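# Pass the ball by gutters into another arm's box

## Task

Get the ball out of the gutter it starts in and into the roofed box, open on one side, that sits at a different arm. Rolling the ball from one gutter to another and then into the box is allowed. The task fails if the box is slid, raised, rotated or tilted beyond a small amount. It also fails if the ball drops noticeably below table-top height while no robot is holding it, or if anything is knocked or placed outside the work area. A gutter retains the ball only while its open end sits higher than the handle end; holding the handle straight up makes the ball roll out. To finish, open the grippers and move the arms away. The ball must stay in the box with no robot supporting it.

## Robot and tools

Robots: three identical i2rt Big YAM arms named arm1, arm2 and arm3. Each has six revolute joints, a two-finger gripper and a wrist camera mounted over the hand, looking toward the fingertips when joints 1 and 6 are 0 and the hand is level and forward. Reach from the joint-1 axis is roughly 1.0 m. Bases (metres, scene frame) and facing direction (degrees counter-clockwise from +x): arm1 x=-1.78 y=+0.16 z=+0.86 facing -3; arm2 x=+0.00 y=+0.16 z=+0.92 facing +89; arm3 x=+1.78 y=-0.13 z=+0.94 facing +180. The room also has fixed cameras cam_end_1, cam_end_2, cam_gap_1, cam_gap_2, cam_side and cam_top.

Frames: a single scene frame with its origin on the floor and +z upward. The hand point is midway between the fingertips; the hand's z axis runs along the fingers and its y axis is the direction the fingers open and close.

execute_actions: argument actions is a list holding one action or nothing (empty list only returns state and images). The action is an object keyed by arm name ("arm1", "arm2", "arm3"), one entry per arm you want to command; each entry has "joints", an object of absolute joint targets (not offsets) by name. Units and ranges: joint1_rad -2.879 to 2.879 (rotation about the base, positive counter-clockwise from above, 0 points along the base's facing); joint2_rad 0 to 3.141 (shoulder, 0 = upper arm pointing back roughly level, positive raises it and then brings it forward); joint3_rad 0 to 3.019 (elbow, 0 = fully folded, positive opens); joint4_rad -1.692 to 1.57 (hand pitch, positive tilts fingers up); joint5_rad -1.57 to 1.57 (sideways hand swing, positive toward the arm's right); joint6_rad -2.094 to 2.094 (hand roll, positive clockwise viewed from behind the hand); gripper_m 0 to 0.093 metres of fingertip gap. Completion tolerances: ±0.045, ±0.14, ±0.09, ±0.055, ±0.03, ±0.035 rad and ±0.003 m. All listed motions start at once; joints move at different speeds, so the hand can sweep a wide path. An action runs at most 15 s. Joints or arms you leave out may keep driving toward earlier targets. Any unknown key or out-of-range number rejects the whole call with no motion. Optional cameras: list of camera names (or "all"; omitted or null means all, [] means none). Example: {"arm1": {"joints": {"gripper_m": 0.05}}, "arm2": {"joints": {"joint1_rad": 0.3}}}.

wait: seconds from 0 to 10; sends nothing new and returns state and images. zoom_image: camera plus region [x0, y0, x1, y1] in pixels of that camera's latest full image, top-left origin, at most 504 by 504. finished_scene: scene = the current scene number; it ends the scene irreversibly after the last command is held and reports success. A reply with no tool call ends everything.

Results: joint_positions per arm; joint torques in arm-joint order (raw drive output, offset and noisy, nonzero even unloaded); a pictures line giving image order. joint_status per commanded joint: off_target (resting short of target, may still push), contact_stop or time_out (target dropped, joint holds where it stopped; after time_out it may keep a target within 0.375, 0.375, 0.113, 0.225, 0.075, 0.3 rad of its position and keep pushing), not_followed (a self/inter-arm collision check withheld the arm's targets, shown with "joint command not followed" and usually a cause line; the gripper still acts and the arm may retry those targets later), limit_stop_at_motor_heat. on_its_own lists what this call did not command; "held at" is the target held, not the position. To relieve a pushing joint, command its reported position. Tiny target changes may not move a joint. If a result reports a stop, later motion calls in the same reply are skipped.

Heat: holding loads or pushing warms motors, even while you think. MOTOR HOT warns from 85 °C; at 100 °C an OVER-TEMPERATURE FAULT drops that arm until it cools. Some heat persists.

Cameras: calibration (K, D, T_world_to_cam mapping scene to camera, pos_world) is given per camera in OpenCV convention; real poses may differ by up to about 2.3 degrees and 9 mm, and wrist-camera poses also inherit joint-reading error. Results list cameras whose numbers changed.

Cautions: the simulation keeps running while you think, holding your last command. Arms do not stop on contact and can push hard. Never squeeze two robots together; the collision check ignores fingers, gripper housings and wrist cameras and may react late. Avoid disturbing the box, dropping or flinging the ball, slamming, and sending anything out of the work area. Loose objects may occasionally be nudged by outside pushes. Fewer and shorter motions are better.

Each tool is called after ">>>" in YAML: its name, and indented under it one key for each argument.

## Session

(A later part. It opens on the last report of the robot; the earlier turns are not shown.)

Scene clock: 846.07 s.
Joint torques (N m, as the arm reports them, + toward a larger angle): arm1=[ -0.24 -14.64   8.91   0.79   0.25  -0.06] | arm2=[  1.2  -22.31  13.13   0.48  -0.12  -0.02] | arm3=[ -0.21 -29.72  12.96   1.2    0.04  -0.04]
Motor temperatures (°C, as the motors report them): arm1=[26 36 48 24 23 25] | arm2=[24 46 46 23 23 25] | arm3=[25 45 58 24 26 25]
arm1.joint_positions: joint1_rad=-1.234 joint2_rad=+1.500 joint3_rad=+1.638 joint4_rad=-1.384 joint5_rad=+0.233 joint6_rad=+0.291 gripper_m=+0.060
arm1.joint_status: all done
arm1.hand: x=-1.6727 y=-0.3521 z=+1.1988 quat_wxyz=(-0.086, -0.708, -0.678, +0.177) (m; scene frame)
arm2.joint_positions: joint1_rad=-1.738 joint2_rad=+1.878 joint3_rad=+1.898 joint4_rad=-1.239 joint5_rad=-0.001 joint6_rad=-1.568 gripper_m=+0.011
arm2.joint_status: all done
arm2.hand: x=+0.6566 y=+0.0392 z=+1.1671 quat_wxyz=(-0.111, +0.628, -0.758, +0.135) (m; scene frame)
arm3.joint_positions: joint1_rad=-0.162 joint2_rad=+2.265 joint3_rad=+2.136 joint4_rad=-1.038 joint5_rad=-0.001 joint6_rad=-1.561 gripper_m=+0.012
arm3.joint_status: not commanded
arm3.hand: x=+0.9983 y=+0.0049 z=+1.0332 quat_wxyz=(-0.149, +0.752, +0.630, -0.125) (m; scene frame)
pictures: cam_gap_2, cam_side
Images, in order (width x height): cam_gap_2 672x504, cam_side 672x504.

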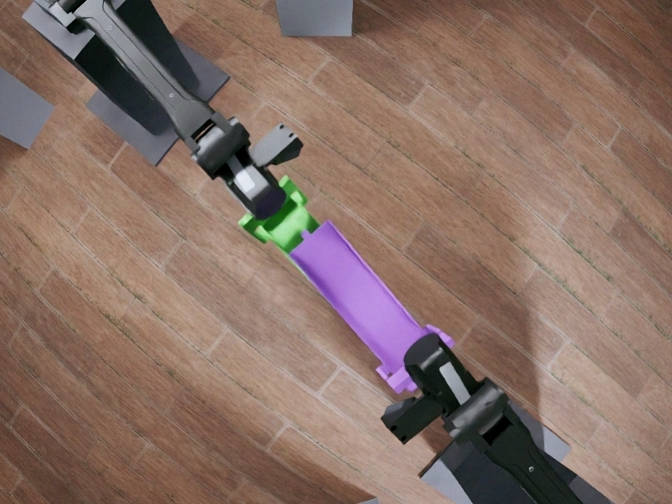

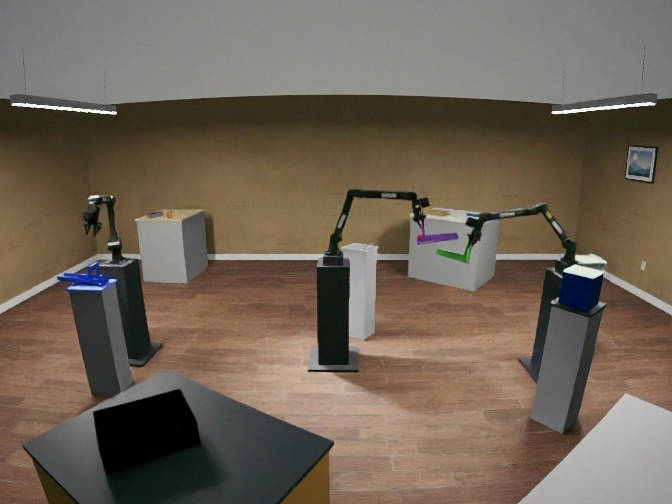

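>>> execute_actions:
  actions:
    - {"arm2":{"joints":{"joint4_rad":-1.5}}}
  cameras: ["cam_gap_2","cam_side","arm3_cam_wrist","arm2_cam_wrist"]

Scene clock: 854.77 s.
Joint torques (N m, as the arm reports them, + toward a larger angle): arm1=[ -0.17 -14.58   9.01   0.75   0.25  -0.06] | arm2=[  1.58 -21.59  12.65   0.04  -0.12  -0.04] | arm3=[  0.17 -30.17  12.87   1.17  -0.01  -0.05]
Motor temperatures (°C, as the motors report them): arm1=[26 35 49 24 23 25] | arm2=[24 47 47 23 23 25] | arm3=[25 45 58 24 26 25]
arm1.joint_positions: joint1_rad=-1.234 joint2_rad=+1.500 joint3_rad=+1.638 joint4_rad=-1.384 joint5_rad=+0.233 joint6_rad=+0.291 gripper_m=+0.060
arm1.joint_status: not commanded
arm1.hand: x=-1.6727 y=-0.3521 z=+1.1988 quat_wxyz=(-0.086, -0.708, -0.678, +0.177) (m; scene frame)
arm2.joint_positions: joint1_rad=-1.738 joint2_rad=+1.877 joint3_rad=+1.898 joint4_rad=-1.487 joint5_rad=-0.001 joint6_rad=-1.568 gripper_m=+0.011
arm2.joint_status: all done
arm2.hand: x=+0.5982 y=+0.0501 z=+1.1543 quat_wxyz=(-0.033, +0.637, -0.769, +0.041) (m; scene frame)
arm3.joint_positions: joint1_rad=-0.162 joint2_rad=+2.265 joint3_rad=+2.136 joint4_rad=-1.038 joint5_rad=-0.001 joint6_rad=-1.561 gripper_m=+0.012
arm3.joint_status: not commanded
arm3.hand: x=+0.9983 y=+0.0049 z=+1.0332 quat_wxyz=(-0.149, +0.752, +0.630, -0.125) (m; scene frame)
pictures: arm2_cam_wrist, arm3_cam_wrist, cam_gap_2, cam_side
camera_calibration (this result's frames):
arm2_cam_wrist: T_world_to_cam=[[0.978205, -0.185815, 0.0926715, -0.682383], [-0.204932, -0.792084, 0.574984, -0.494177], [-0.0334367, -0.581443, -0.8129, 1.11245], [0, 0, 0, 1]] pos_world=[0.603434, 0.128598, 1.25169]
arm3_cam_wrist: T_world_to_cam=[[-0.909294, 0.17607, 0.377072, 0.517723], [0.368386, 0.762049, 0.532517, -0.914044], [-0.193587, 0.623122, -0.757788, 1.09472], [0, 0, 0, 1]] pos_world=[1.01941, -0.0767515, 1.12109]
Images, in order (width x height): arm2_cam_wrist 616x616, arm3_cam_wrist 616x616, cam_gap_2 672x504, cam_side 672x504.

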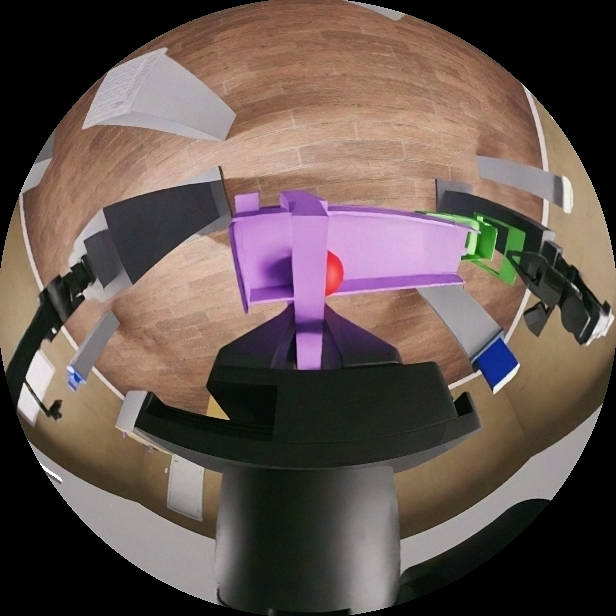

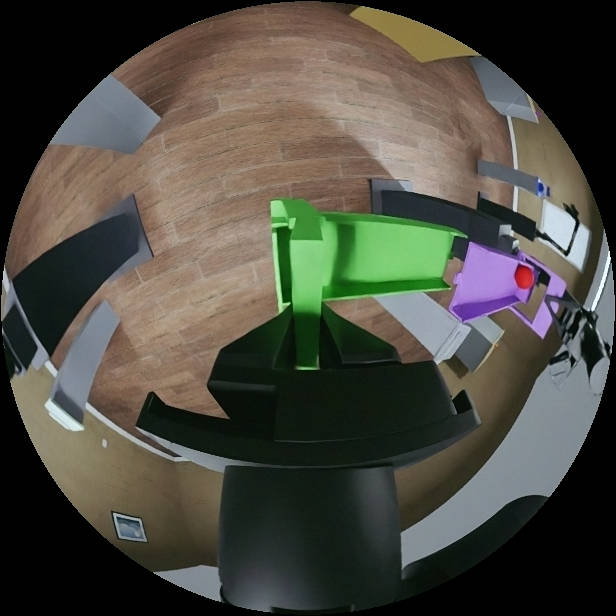

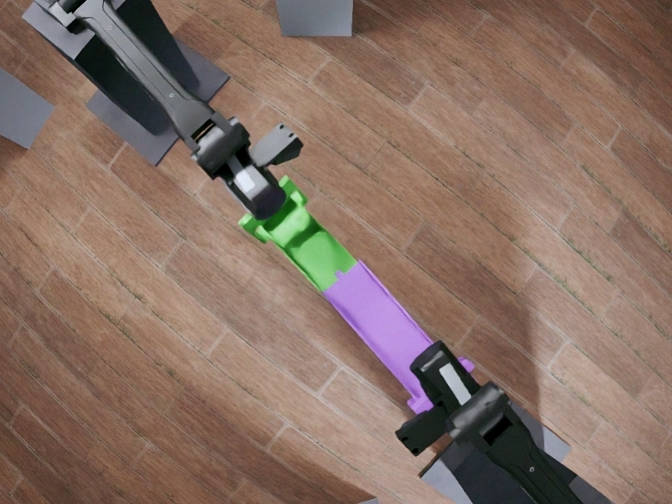

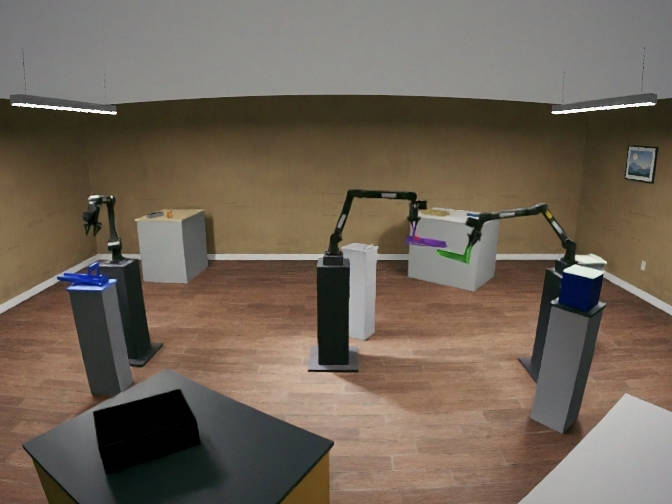

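>>> execute_actions:
  actions: []
  cameras: ["cam_gap_2","arm3_cam_wrist","arm2_cam_wrist"]

Scene clock: 860.60 s.
Joint torques (N m, as the arm reports them, + toward a larger angle): arm1=[ -0.26 -14.57   8.99   0.77   0.24  -0.06] | arm2=[  1.54 -21.29  12.67   0.05  -0.13  -0.04] | arm3=[  0.33 -30.29  12.98   1.04  -0.06  -0.01]
Motor temperatures (°C, as the motors report them): arm1=[26 34 49 24 23 25] | arm2=[24 46 46 23 23 25] | arm3=[25 45 58 24 26 25]
arm1.joint_positions: joint1_rad=-1.234 joint2_rad=+1.500 joint3_rad=+1.638 joint4_rad=-1.384 joint5_rad=+0.233 joint6_rad=+0.291 gripper_m=+0.060
arm1.joint_status: not commanded
arm1.hand: x=-1.6727 y=-0.3521 z=+1.1988 quat_wxyz=(-0.086, -0.708, -0.678, +0.177) (m; scene frame)
arm2.joint_positions: joint1_rad=-1.738 joint2_rad=+1.873 joint3_rad=+1.898 joint4_rad=-1.488 joint5_rad=-0.001 joint6_rad=-1.568 gripper_m=+0.011
arm2.joint_status: all done
arm2.hand: x=+0.5975 y=+0.0503 z=+1.1565 quat_wxyz=(-0.033, +0.637, -0.769, +0.042) (m; scene frame)
arm3.joint_positions: joint1_rad=-0.162 joint2_rad=+2.265 joint3_rad=+2.136 joint4_rad=-1.039 joint5_rad=+0.001 joint6_rad=-1.563 gripper_m=+0.012
arm3.joint_status: not commanded
arm3.hand: x=+0.9985 y=+0.0051 z=+1.0331 quat_wxyz=(-0.149, +0.752, +0.630, -0.124) (m; scene frame)
pictures: arm2_cam_wrist, arm3_cam_wrist, cam_gap_2
camera_calibration (this result's frames):
arm2_cam_wrist: T_world_to_cam=[[0.977995, -0.185769, 0.0949503, -0.684329], [-0.20622, -0.791843, 0.574855, -0.494572], [-0.0316046, -0.581786, -0.812728, 1.11302], [0, 0, 0, 1]] pos_world=[0.602456, 0.128787, 1.25386]
arm3_cam_wrist: T_world_to_cam=[[-0.909917, 0.174253, 0.376414, 0.519214], [0.366973, 0.761187, 0.53472, -0.915176], [-0.193345, 0.624684, -0.756563, 1.09301], [0, 0, 0, 1]] pos_world=[1.01961, -0.0766394, 1.12085]
Images, in order (width x height): arm2_cam_wrist 616x616, arm3_cam_wrist 616x616, cam_gap_2 672x504.

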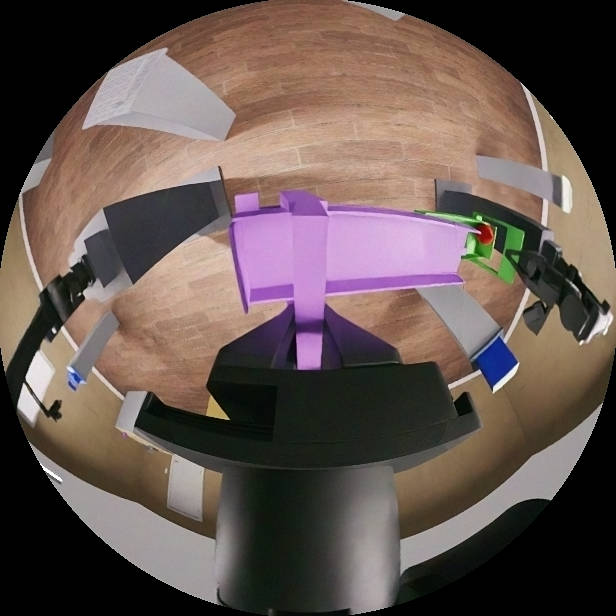

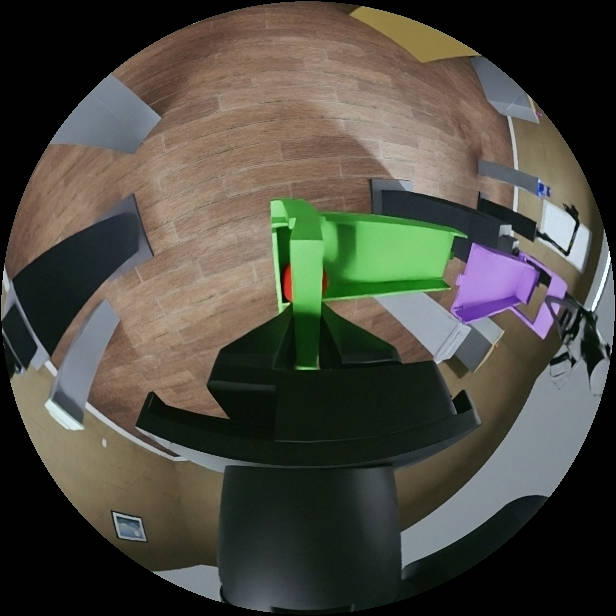

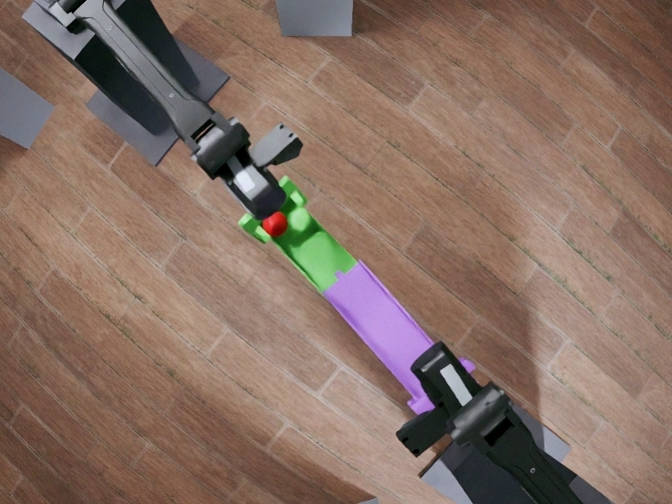

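>>> execute_actions:
  actions:
    - {"arm2":{"joints":{"joint1_rad":-0.9,"joint2_rad":1.55}}}
  cameras: ["cam_gap_2","cam_side"]

>>> execute_actions:
  actions:
    - {"arm2":{"joints":{"joint1_rad":-0.24,"joint2_rad":1.65,"joint3_rad":1.53,"joint4_rad":-1.24,"joint5_rad":0.235,"joint6_rad":0.325}},"arm3":{"joints":{"joint2_rad":1.8}}}
  cameras: ["cam_top","cam_side","arm3_cam_wrist","arm2_cam_wrist"]

Scene clock: 904.60 s.
Joint torques (N m, as the arm reports them, + toward a larger angle): arm1=[ -0.13 -14.6    9.02   0.77   0.24  -0.06] | arm2=[  1.3  -13.39  12.8    0.64  -0.1   -0.01] | arm3=[ -0.48 -30.46  12.85   1.09  -0.06  -0.03]
Motor temperatures (°C, as the motors report them): arm1=[26 33 50 24 23 25] | arm2=[24 46 47 23 23 25] | arm3=[25 48 60 24 26 25]
arm1.joint_positions: joint1_rad=-1.234 joint2_rad=+1.500 joint3_rad=+1.638 joint4_rad=-1.384 joint5_rad=+0.233 joint6_rad=+0.291 gripper_m=+0.060
arm1.joint_status: not commanded
arm1.hand: x=-1.6727 y=-0.3521 z=+1.1988 quat_wxyz=(-0.086, -0.708, -0.678, +0.177) (m; scene frame)
arm2.joint_positions: joint1_rad=-0.896 joint2_rad=+1.547 joint3_rad=+1.898 joint4_rad=-1.489 joint5_rad=-0.002 joint6_rad=-1.568 gripper_m=+0.011
arm2.joint_status: all done
arm2.hand: x=+0.4303 y=+0.4942 z=+1.3374 quat_wxyz=(-0.192, +0.876, -0.432, +0.094) (m; scene frame)
arm3.joint_positions: joint1_rad=-0.162 joint2_rad=+2.265 joint3_rad=+2.136 joint4_rad=-1.039 joint5_rad=+0.001 joint6_rad=-1.563 gripper_m=+0.012
arm3.joint_status: not commanded
arm3.hand: x=+0.9985 y=+0.0051 z=+1.0331 quat_wxyz=(-0.149, +0.752, +0.630, -0.124) (m; scene frame)
pictures: cam_gap_2, cam_side
Images, in order (width x height): cam_gap_2 672x504, cam_side 672x504.

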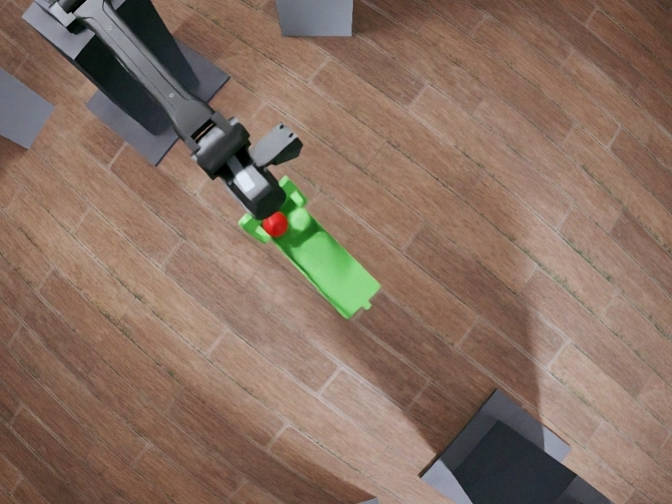

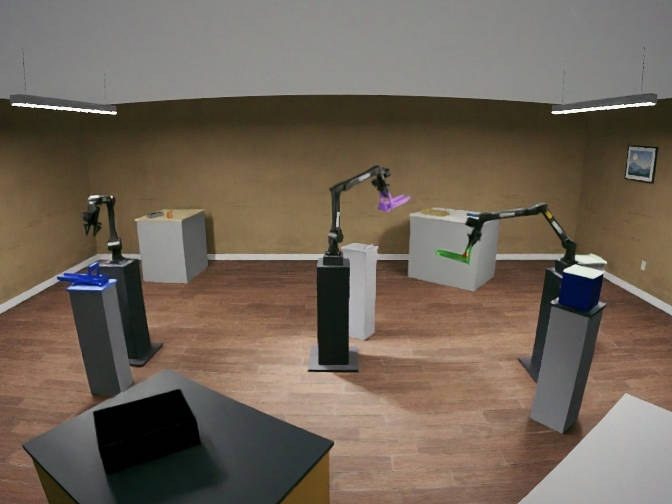

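Scene clock: 906.90 s.
Joint torques (N m, as the arm reports them, + toward a larger angle): arm1=[ -0.28 -14.59   9.01   0.79   0.25  -0.06] | arm2=[  1.89 -17.18  12.79   1.33   0.22   0.04] | arm3=[  0.37 -23.97  10.85   1.61  -0.04   0.06]
Motor temperatures (°C, as the motors report them): arm1=[26 33 50 24 23 25] | arm2=[24 46 47 23 23 25] | arm3=[25 47 59 24 26 25]
arm1.joint_positions: joint1_rad=-1.234 joint2_rad=+1.500 joint3_rad=+1.638 joint4_rad=-1.384 joint5_rad=+0.233 joint6_rad=+0.291 gripper_m=+0.060
arm1.joint_status: not commanded
arm1.hand: x=-1.6727 y=-0.3521 z=+1.1988 quat_wxyz=(-0.086, -0.708, -0.678, +0.177) (m; scene frame)
arm2.joint_positions: joint1_rad=-0.243 joint2_rad=+1.674 joint3_rad=+1.508 joint4_rad=-1.257 joint5_rad=+0.231 joint6_rad=+0.317 gripper_m=+0.011
arm2.joint_status: all done
arm2.hand: x=+0.1783 y=+0.6745 z=+1.1170 quat_wxyz=(-0.133, +0.465, -0.875, +0.026) (m; scene frame)
arm3.joint_positions: joint1_rad=-0.162 joint2_rad=+1.836 joint3_rad=+2.173 joint4_rad=-1.039 joint5_rad=+0.001 joint6_rad=-1.563 gripper_m=+0.012
arm3.joint_status: all done
arm3.hand: x=+1.0500 y=-0.0049 z=+1.3768 quat_wxyz=(-0.318, +0.697, +0.585, -0.268) (m; scene frame)
pictures: arm2_cam_wrist, arm3_cam_wrist, cam_side, cam_top
camera_calibration (this result's frames):
arm2_cam_wrist: T_world_to_cam=[[0.808982, -0.566097, 0.158376, 0.0611292], [-0.578451, -0.718684, 0.38586, 0.164065], [-0.104612, -0.403767, -0.908861, 1.4311], [0, 0, 0, 1]] pos_world=[0.195161, 0.730347, 1.22768]
arm3_cam_wrist: T_world_to_cam=[[-0.645935, 0.128121, 0.752564, -0.356846], [0.57796, 0.726114, 0.372453, -1.10847], [-0.498728, 0.675532, -0.543071, 1.39619], [0, 0, 0, 1]] pos_world=[1.10647, -0.0925763, 1.43963]
Images, in order (width x height): arm2_cam_wrist 616x616, arm3_cam_wrist 616x616, cam_side 672x504, cam_top 672x504.

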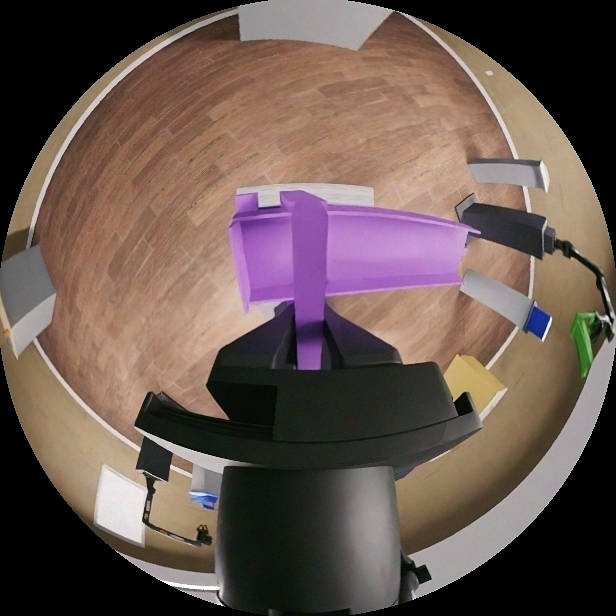

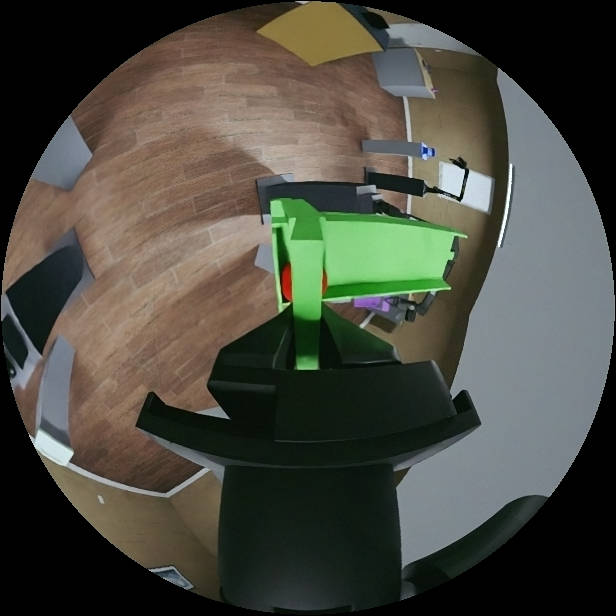

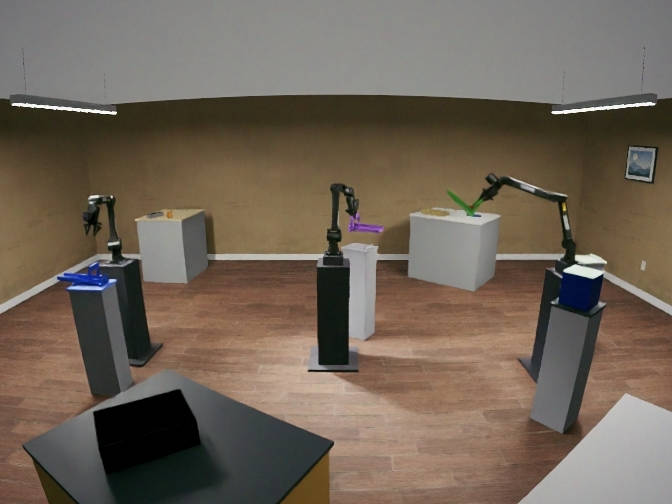

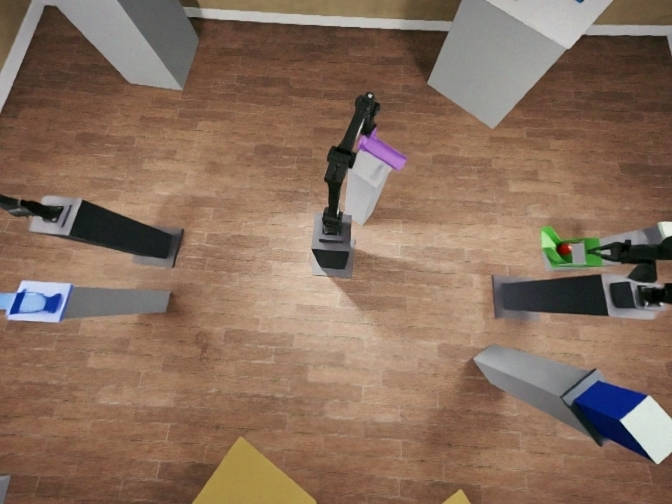

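>>> execute_actions:
  actions:
    - {"arm3":{"joints":{"joint1_rad":0.6,"joint2_rad":1.5,"joint3_rad":1.75}},"arm2":{"joints":{"joint2_rad":1.88}}}
  cameras: ["cam_end_2","cam_side","arm3_cam_wrist","arm2_cam_wrist"]

>>> zoom_image:
  camera: "cam_end_2"
  region: [150, 170, 270, 270]

Scene clock: 955.73 s.
Joint torques (N m, as the arm reports them, + toward a larger angle): arm1=[ -0.29 -14.78   8.98   0.73   0.25  -0.06] | arm2=[  1.96 -19.71  11.67   0.76   0.2    0.06] | arm3=[ -0.23 -16.43  10.53   1.86   0.03   0.07]
Motor temperatures (°C, as the motors report them): arm1=[26 32 51 24 23 25] | arm2=[24 44 47 23 23 25] | arm3=[25 45 56 24 26 25]
arm1.joint_positions: joint1_rad=-1.234 joint2_rad=+1.500 joint3_rad=+1.638 joint4_rad=-1.384 joint5_rad=+0.233 joint6_rad=+0.291 gripper_m=+0.060
arm1.joint_status: not commanded
arm1.hand: x=-1.6727 y=-0.3521 z=+1.1988 quat_wxyz=(-0.086, -0.708, -0.678, +0.177) (m; scene frame)
arm2.joint_positions: joint1_rad=-0.243 joint2_rad=+1.905 joint3_rad=+1.508 joint4_rad=-1.252 joint5_rad=+0.231 joint6_rad=+0.318 gripper_m=+0.011
arm2.joint_status: all done
arm2.hand: x=+0.1789 y=+0.6769 z=+0.9961 quat_wxyz=(-0.056, +0.476, -0.871, +0.108) (m; scene frame)
arm3.joint_positions: joint1_rad=+0.604 joint2_rad=+1.516 joint3_rad=+1.730 joint4_rad=-1.039 joint5_rad=-0.002 joint6_rad=-1.564 gripper_m=+0.012
arm3.joint_status: all done
arm3.hand: x=+1.2716 y=-0.4709 z=+1.3461 quat_wxyz=(-0.164, +0.440, +0.823, -0.320) (m; scene frame)
pictures: arm2_cam_wrist, arm3_cam_wrist, cam_end_2, cam_side
camera_calibration (this result's frames):
arm2_cam_wrist: T_world_to_cam=[[0.819801, -0.524103, 0.230742, -0.0213078], [-0.551326, -0.613439, 0.565449, -0.0421234], [-0.154807, -0.59077, -0.79185, 1.34125], [0, 0, 0, 1]] pos_world=[0.201879, 0.755362, 1.0908]
arm3_cam_wrist: T_world_to_cam=[[-0.629173, -0.399796, 0.666562, -0.284973], [-0.131228, 0.899901, 0.415882, 0.0383862], [-0.766107, 0.17419, -0.618658, 2.01054], [0, 0, 0, 1]] pos_world=[1.36603, -0.498692, 1.41783]
Images, in order (width x height): arm2_cam_wrist 616x616, arm3_cam_wrist 616x616, cam_end_2 672x504, cam_side 672x504.

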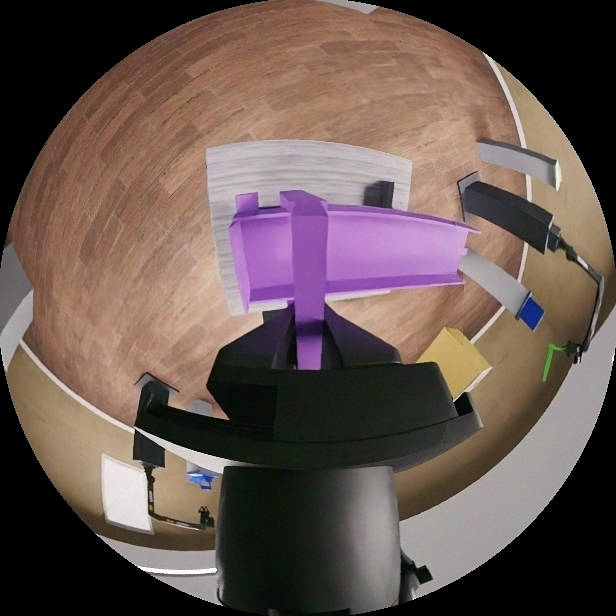

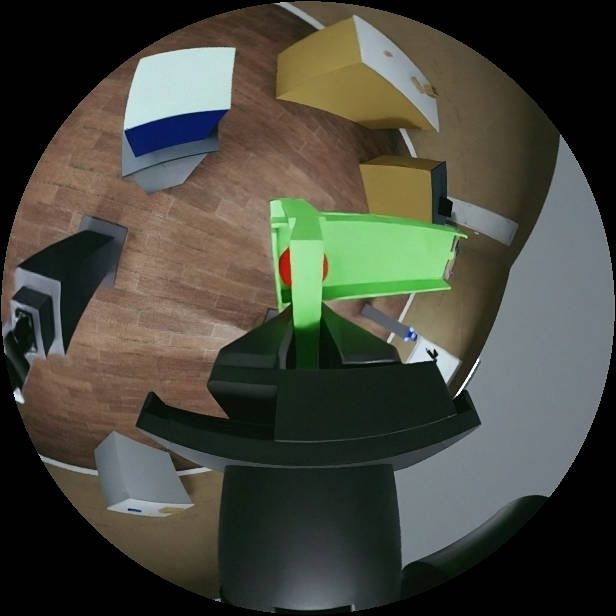

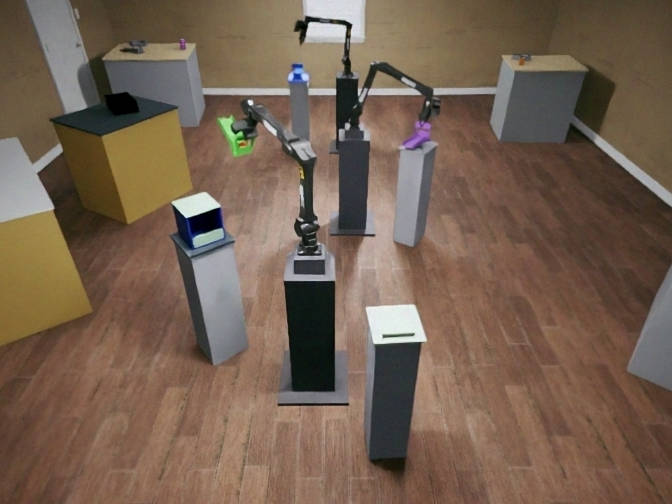

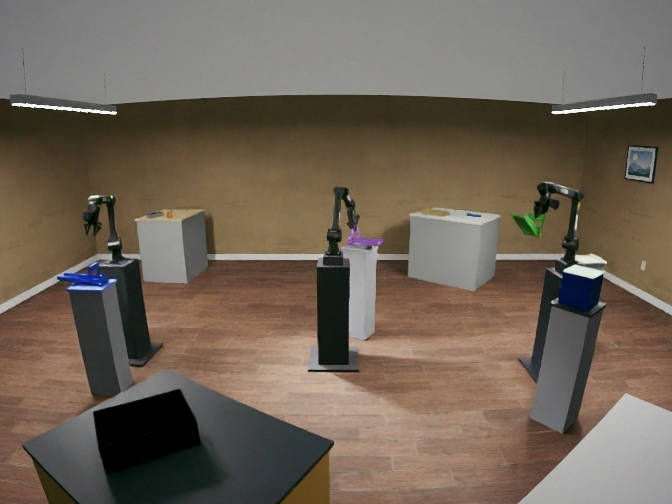

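Region (150, 170, 270, 270) of cam_end_2's 672x504 image, scaled by 4.200, with more detail than that image has.

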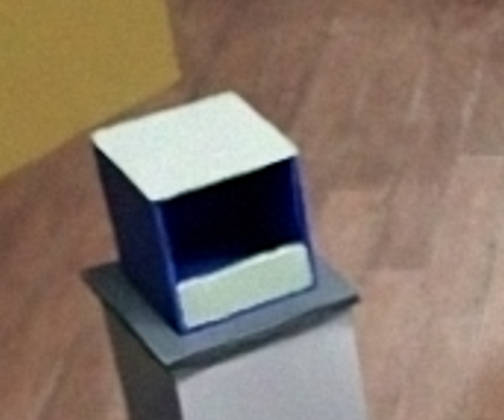

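>>> zoom_image:
  camera: "arm3_cam_wrist"
  region: [100, 30, 260, 200]

Region (100, 30, 260, 200) of arm3_cam_wrist's 616x616 image, scaled by 2.965, with more detail than that image has; it fills the left 474 columns of this view, and the rest is white.

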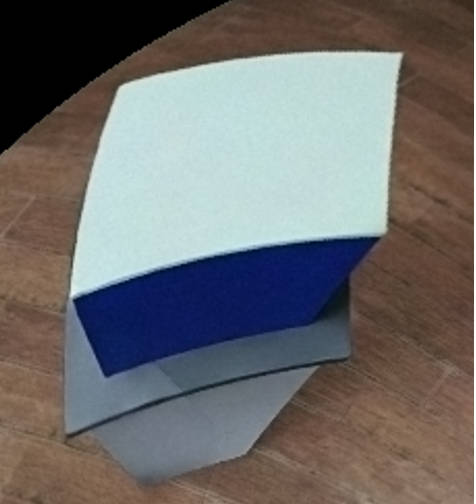

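>>> execute_actions:
  actions:
    - {"arm3":{"joints":{"joint2_rad":1.1,"joint3_rad":1.4}},"arm2":{"joints":{"joint2_rad":1.925,"joint3_rad":1.527}}}
  cameras: ["arm3_cam_wrist","arm2_cam_wrist"]

>>> execute_actions:
  actions:
    - {"arm3":{"joints":{"joint2_rad":0.79,"joint3_rad":0.95}}}
  cameras: ["arm3_cam_wrist","cam_end_2"]

Scene clock: 1077.20 s.
Joint torques (N m, as the arm reports them, + toward a larger angle): arm1=[ -0.21 -14.52   9.02   0.76   0.25  -0.06] | arm2=[  1.9  -16.51  11.23   0.72   0.21   0.06] | arm3=[-0.22 -8.36  9.99  1.81  0.02  0.02]
Motor temperatures (°C, as the motors report them): arm1=[26 31 52 24 23 25] | arm2=[24 45 46 23 23 25] | arm3=[25 40 56 24 26 25]
arm1.joint_positions: joint1_rad=-1.234 joint2_rad=+1.500 joint3_rad=+1.638 joint4_rad=-1.384 joint5_rad=+0.233 joint6_rad=+0.291 gripper_m=+0.060
arm1.joint_status: not commanded
arm1.hand: x=-1.6727 y=-0.3521 z=+1.1988 quat_wxyz=(-0.086, -0.708, -0.678, +0.177) (m; scene frame)
arm2.joint_positions: joint1_rad=-0.243 joint2_rad=+1.907 joint3_rad=+1.508 joint4_rad=-1.252 joint5_rad=+0.231 joint6_rad=+0.318 gripper_m=+0.011
arm2.joint_status: all done
arm2.hand: x=+0.1789 y=+0.6768 z=+0.9951 quat_wxyz=(-0.055, +0.476, -0.871, +0.109) (m; scene frame)
arm3.joint_positions: joint1_rad=+0.604 joint2_rad=+1.109 joint3_rad=+1.384 joint4_rad=-1.041 joint5_rad=-0.001 joint6_rad=-1.564 gripper_m=+0.012
arm3.joint_status: all done
arm3.hand: x=+1.3954 y=-0.3863 z=+1.3679 quat_wxyz=(-0.177, +0.435, +0.813, -0.344) (m; scene frame)
pictures: arm2_cam_wrist, arm3_cam_wrist
camera_calibration (this result's frames):
arm2_cam_wrist: T_world_to_cam=[[0.819916, -0.523676, 0.231304, -0.0219769], [-0.551047, -0.612396, 0.566849, -0.0437879], [-0.155196, -0.592228, -0.790683, 1.34029], [0, 0, 0, 1]] pos_world=[0.201898, 0.755435, 1.08965]
arm3_cam_wrist: T_world_to_cam=[[-0.595676, -0.376667, 0.70943, -0.284294], [-0.110888, 0.913334, 0.391821, -0.0208227], [-0.795533, 0.154732, -0.58582, 2.0927], [0, 0, 0, 1]] pos_world=[1.49316, -0.411874, 1.43579]
Images, in order (width x height): arm2_cam_wrist 616x616, arm3_cam_wrist 616x616.

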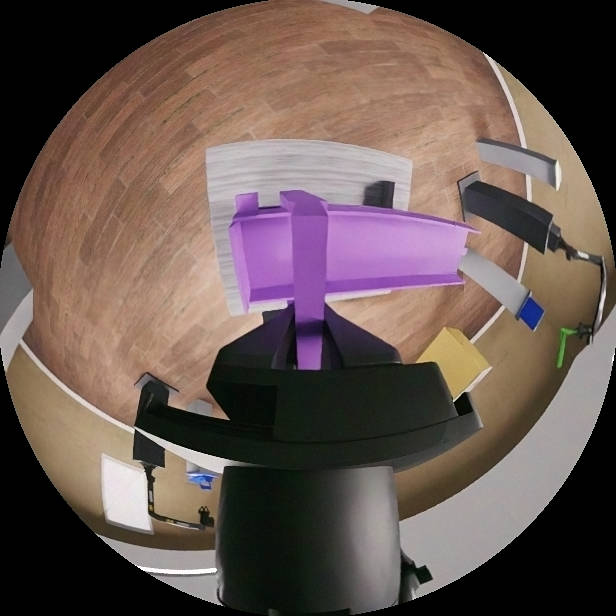

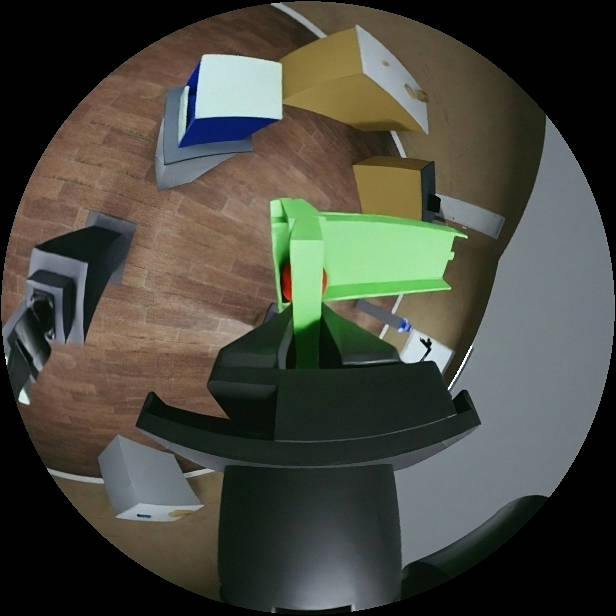

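Scene clock: 1078.40 s.
Joint torques (N m, as the arm reports them, + toward a larger angle): arm1=[ -0.17 -14.66   8.98   0.79   0.25  -0.07] | arm2=[  1.91 -16.5   11.24   0.72   0.21   0.07] | arm3=[ 0.48 -3.57 10.54  1.48  0.04  0.08]
Motor temperatures (°C, as the motors report them): arm1=[26 31 52 24 23 25] | arm2=[24 45 46 23 23 25] | arm3=[25 40 56 24 26 25]
arm1.joint_positions: joint1_rad=-1.234 joint2_rad=+1.500 joint3_rad=+1.638 joint4_rad=-1.384 joint5_rad=+0.233 joint6_rad=+0.291 gripper_m=+0.060
arm1.joint_status: not commanded
arm1.hand: x=-1.6727 y=-0.3521 z=+1.1988 quat_wxyz=(-0.086, -0.708, -0.678, +0.177) (m; scene frame)
arm2.joint_positions: joint1_rad=-0.243 joint2_rad=+1.907 joint3_rad=+1.508 joint4_rad=-1.252 joint5_rad=+0.231 joint6_rad=+0.318 gripper_m=+0.011
arm2.joint_status: not commanded
arm2.hand: x=+0.1789 y=+0.6768 z=+0.9951 quat_wxyz=(-0.055, +0.476, -0.871, +0.109) (m; scene frame)
arm3.joint_positions: joint1_rad=+0.604 joint2_rad=+0.799 joint3_rad=+0.929 joint4_rad=-1.041 joint5_rad=-0.001 joint6_rad=-1.564 gripper_m=+0.012
arm3.joint_status: all done
arm3.hand: x=+1.4985 y=-0.3169 z=+1.2408 quat_wxyz=(-0.145, +0.447, +0.836, -0.284) (m; scene frame)
pictures: arm3_cam_wrist, cam_end_2
camera_calibration (this result's frames):
arm3_cam_wrist: T_world_to_cam=[[-0.674106, -0.430877, 0.599938, 0.129683], [-0.162193, 0.878751, 0.448877, -0.0278788], [-0.720607, 0.205285, -0.662257, 2.08814], [0, 0, 0, 1]] pos_world=[1.58762, -0.348287, 1.31759]
Images, in order (width x height): arm3_cam_wrist 616x616, cam_end_2 672x504.

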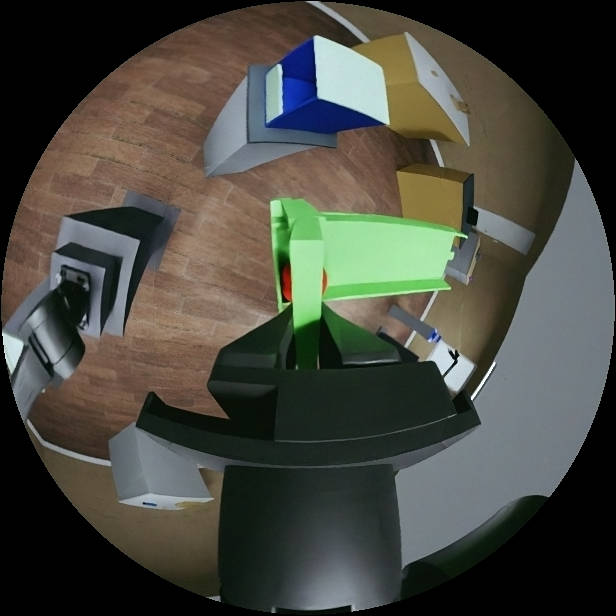

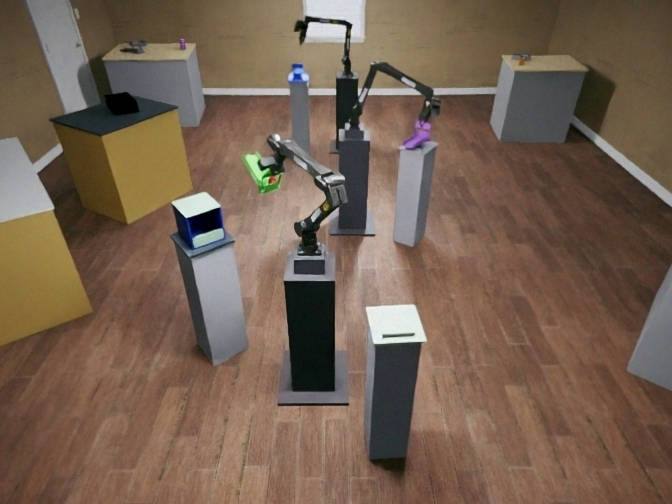

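>>> zoom_image:
  camera: "arm3_cam_wrist"
  region: [230, 20, 410, 180]

Region (230, 20, 410, 180) of arm3_cam_wrist's 616x616 image, scaled by 2.800, with more detail than that image has.

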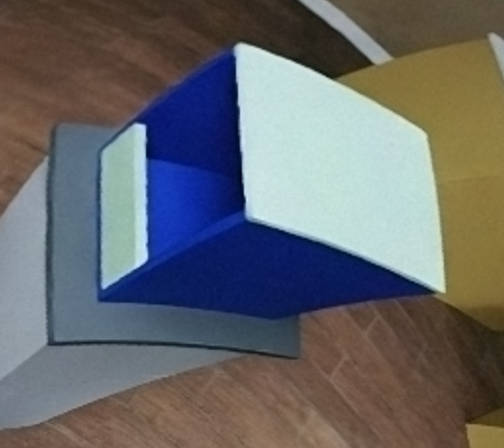

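>>> execute_actions:
  actions:
    - {"arm3":{"joints":{"joint3_rad":0.578}},"arm2":{"joints":{"gripper_m":0.06}}}
  cameras: ["arm3_cam_wrist","cam_end_2","arm2_cam_wrist"]

Scene clock: 1119.43 s.
Joint torques (N m, as the arm reports them, + toward a larger angle): arm1=[ -0.29 -14.66   8.98   0.77   0.25  -0.06] | arm2=[  1.95 -17.13  11.23   0.73   0.17   0.06] | arm3=[ 0.3  -2.09  9.77  1.06  0.    0.02]
Motor temperatures (°C, as the motors report them): arm1=[26 31 52 24 23 25] | arm2=[24 43 46 23 23 25] | arm3=[25 36 56 24 26 25]
arm1.joint_positions: joint1_rad=-1.234 joint2_rad=+1.500 joint3_rad=+1.638 joint4_rad=-1.384 joint5_rad=+0.233 joint6_rad=+0.291 gripper_m=+0.060
arm1.joint_status: not commanded
arm1.hand: x=-1.6727 y=-0.3521 z=+1.1988 quat_wxyz=(-0.086, -0.708, -0.678, +0.177) (m; scene frame)
arm2.joint_positions: joint1_rad=-0.243 joint2_rad=+1.907 joint3_rad=+1.508 joint4_rad=-1.252 joint5_rad=+0.233 joint6_rad=+0.318 gripper_m=+0.060
arm2.joint_status: all done
arm2.hand: x=+0.1791 y=+0.6767 z=+0.9951 quat_wxyz=(-0.056, +0.476, -0.871, +0.110) (m; scene frame)
arm3.joint_positions: joint1_rad=+0.604 joint2_rad=+0.799 joint3_rad=+0.555 joint4_rad=-1.040 joint5_rad=-0.001 joint6_rad=-1.564 gripper_m=+0.012
arm3.joint_status: all done
arm3.hand: x=+1.5746 y=-0.2662 z=+1.0586 quat_wxyz=(-0.061, +0.466, +0.874, -0.123) (m; scene frame)
pictures: arm2_cam_wrist, arm3_cam_wrist, cam_end_2
camera_calibration (this result's frames):
arm2_cam_wrist: T_world_to_cam=[[0.819641, -0.523481, 0.232714, -0.0237118], [-0.551802, -0.612244, 0.56628, -0.0431236], [-0.153959, -0.592558, -0.790678, 1.34034], [0, 0, 0, 1]] pos_world=[0.201997, 0.755414, 1.08972]
arm3_cam_wrist: T_world_to_cam=[[-0.808315, -0.524633, 0.267184, 0.850701], [-0.319603, 0.772135, 0.549238, 0.135003], [-0.49445, 0.358565, -0.791802, 1.83373], [0, 0, 0, 1]] pos_world=[1.63747, -0.315447, 1.15051]
Images, in order (width x height): arm2_cam_wrist 616x616, arm3_cam_wrist 616x616, cam_end_2 672x504.

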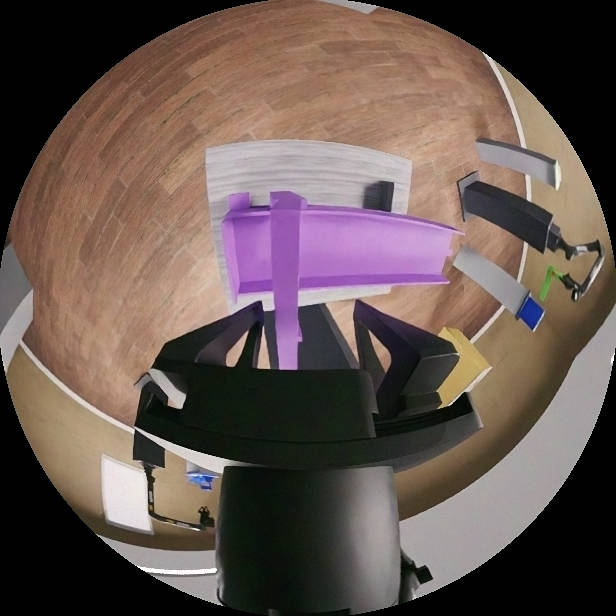

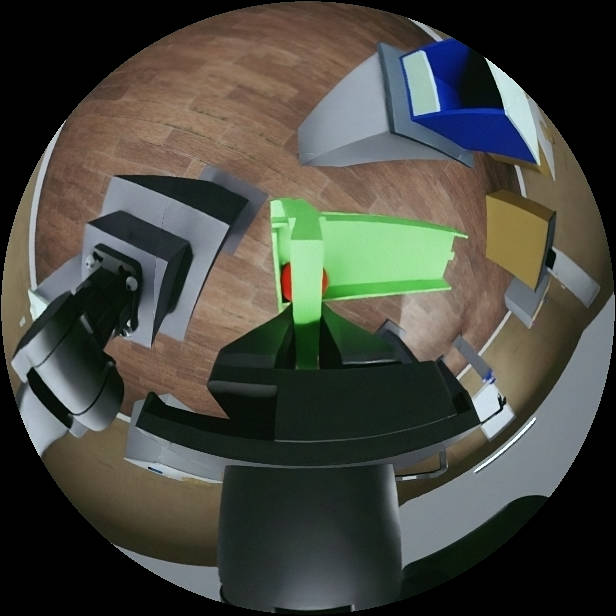

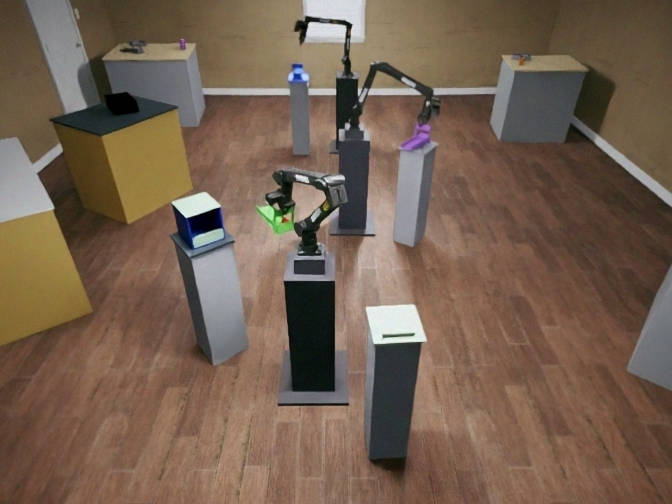

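>>> execute_actions:
  actions:
    - {"arm3":{"joints":{"joint1_rad":1.215}},"arm2":{"joints":{"joint2_rad":1.5}}}
  cameras: ["arm3_cam_wrist","cam_end_2","cam_side","cam_top"]

Scene clock: 1145.30 s.
Joint torques (N m, as the arm reports them, + toward a larger angle): arm1=[ -0.23 -14.66   9.01   0.76   0.25  -0.06] | arm2=[  1.92 -12.74  12.54   1.4    0.11   0.05] | arm3=[ 1.46 -2.5   9.65  1.03 -0.12  0.03]
Motor temperatures (°C, as the motors report them): arm1=[26 31 52 24 23 25] | arm2=[24 43 46 23 23 25] | arm3=[25 35 55 24 26 25]
arm1.joint_positions: joint1_rad=-1.234 joint2_rad=+1.500 joint3_rad=+1.638 joint4_rad=-1.384 joint5_rad=+0.233 joint6_rad=+0.291 gripper_m=+0.060
arm1.joint_status: not commanded
arm1.hand: x=-1.6727 y=-0.3521 z=+1.1988 quat_wxyz=(-0.086, -0.708, -0.678, +0.177) (m; scene frame)
arm2.joint_positions: joint1_rad=-0.243 joint2_rad=+1.494 joint3_rad=+1.513 joint4_rad=-1.252 joint5_rad=+0.235 joint6_rad=+0.318 gripper_m=+0.060
arm2.joint_status: all done
arm2.hand: x=+0.1742 y=+0.6568 z=+1.2114 quat_wxyz=(-0.197, +0.449, -0.871, -0.041) (m; scene frame)
arm3.joint_positions: joint1_rad=+1.207 joint2_rad=+0.799 joint3_rad=+0.555 joint4_rad=-1.040 joint5_rad=+0.001 joint6_rad=-1.564 gripper_m=+0.012
arm3.joint_status: all done
arm3.hand: x=+1.6887 y=-0.3572 z=+1.0598 quat_wxyz=(-0.020, +0.186, +0.972, -0.138) (m; scene frame)
pictures: arm3_cam_wrist, cam_end_2, cam_side, cam_top
camera_calibration (this result's frames):
arm3_cam_wrist: T_world_to_cam=[[-0.369721, -0.888407, 0.272102, 0.0190495], [-0.701392, 0.45893, 0.545374, 0.777999], [-0.609389, 0.0107861, -0.792798, 1.99473], [0, 0, 0, 1]] pos_world=[1.7683, -0.361639, 1.15194]
Images, in order (width x height): arm3_cam_wrist 616x616, cam_end_2 672x504, cam_side 672x504, cam_top 672x504.

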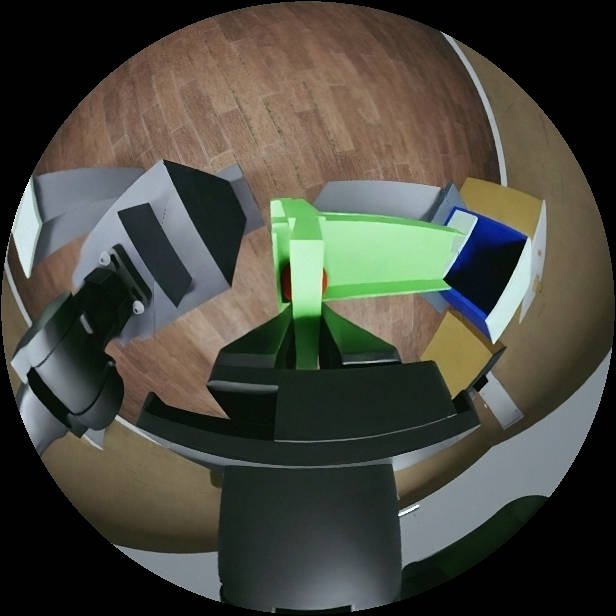

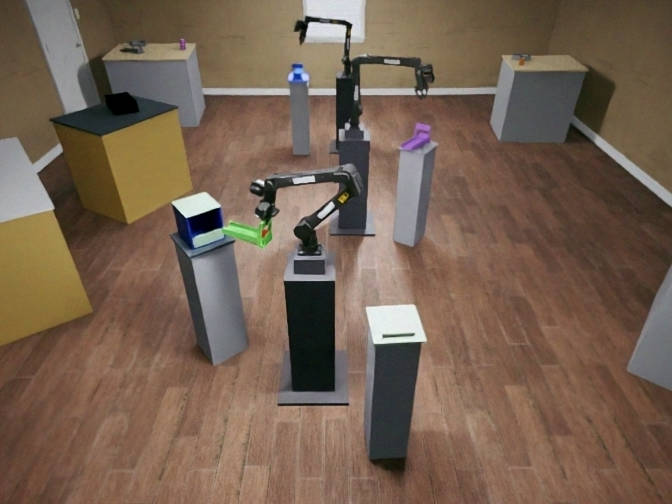

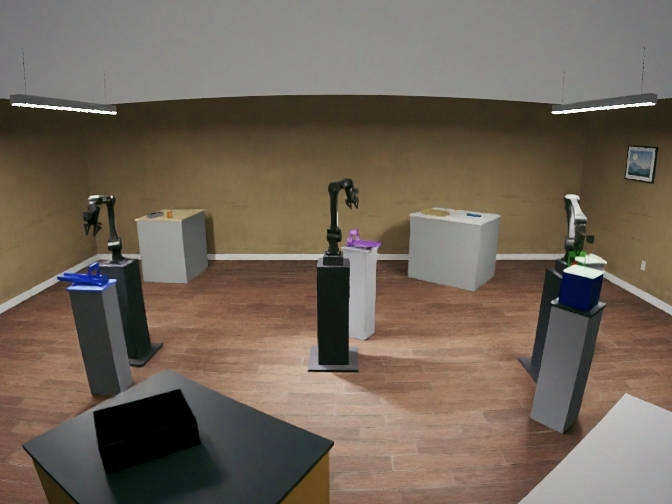

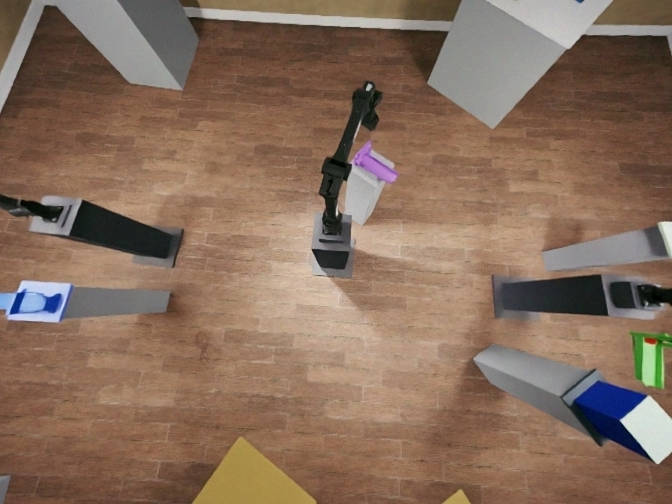

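>>> zoom_image:
  camera: "arm3_cam_wrist"
  region: [380, 160, 560, 360]

>>> zoom_image:
  camera: "cam_end_2"
  region: [160, 170, 300, 270]

Region (380, 160, 560, 360) of arm3_cam_wrist's 616x616 image, scaled by 2.520, with more detail than that image has; it fills the left 454 columns of this view, and the rest is white.

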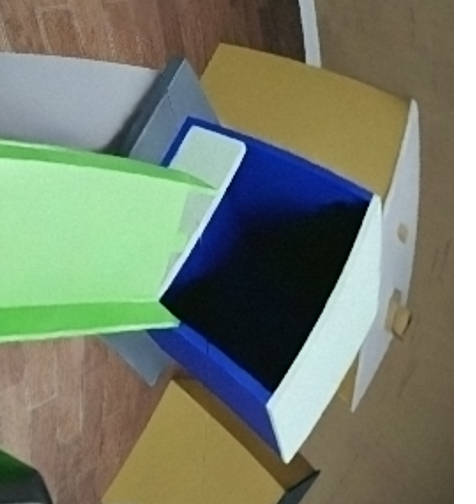

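Region (160, 170, 300, 270) of cam_end_2's 672x504 image, scaled by 3.600, with more detail than that image has; it fills the top 360 rows of this view, and the rest is white.

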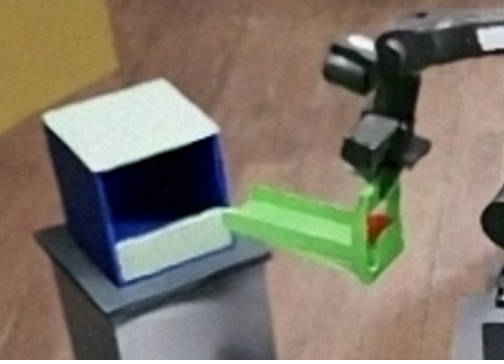

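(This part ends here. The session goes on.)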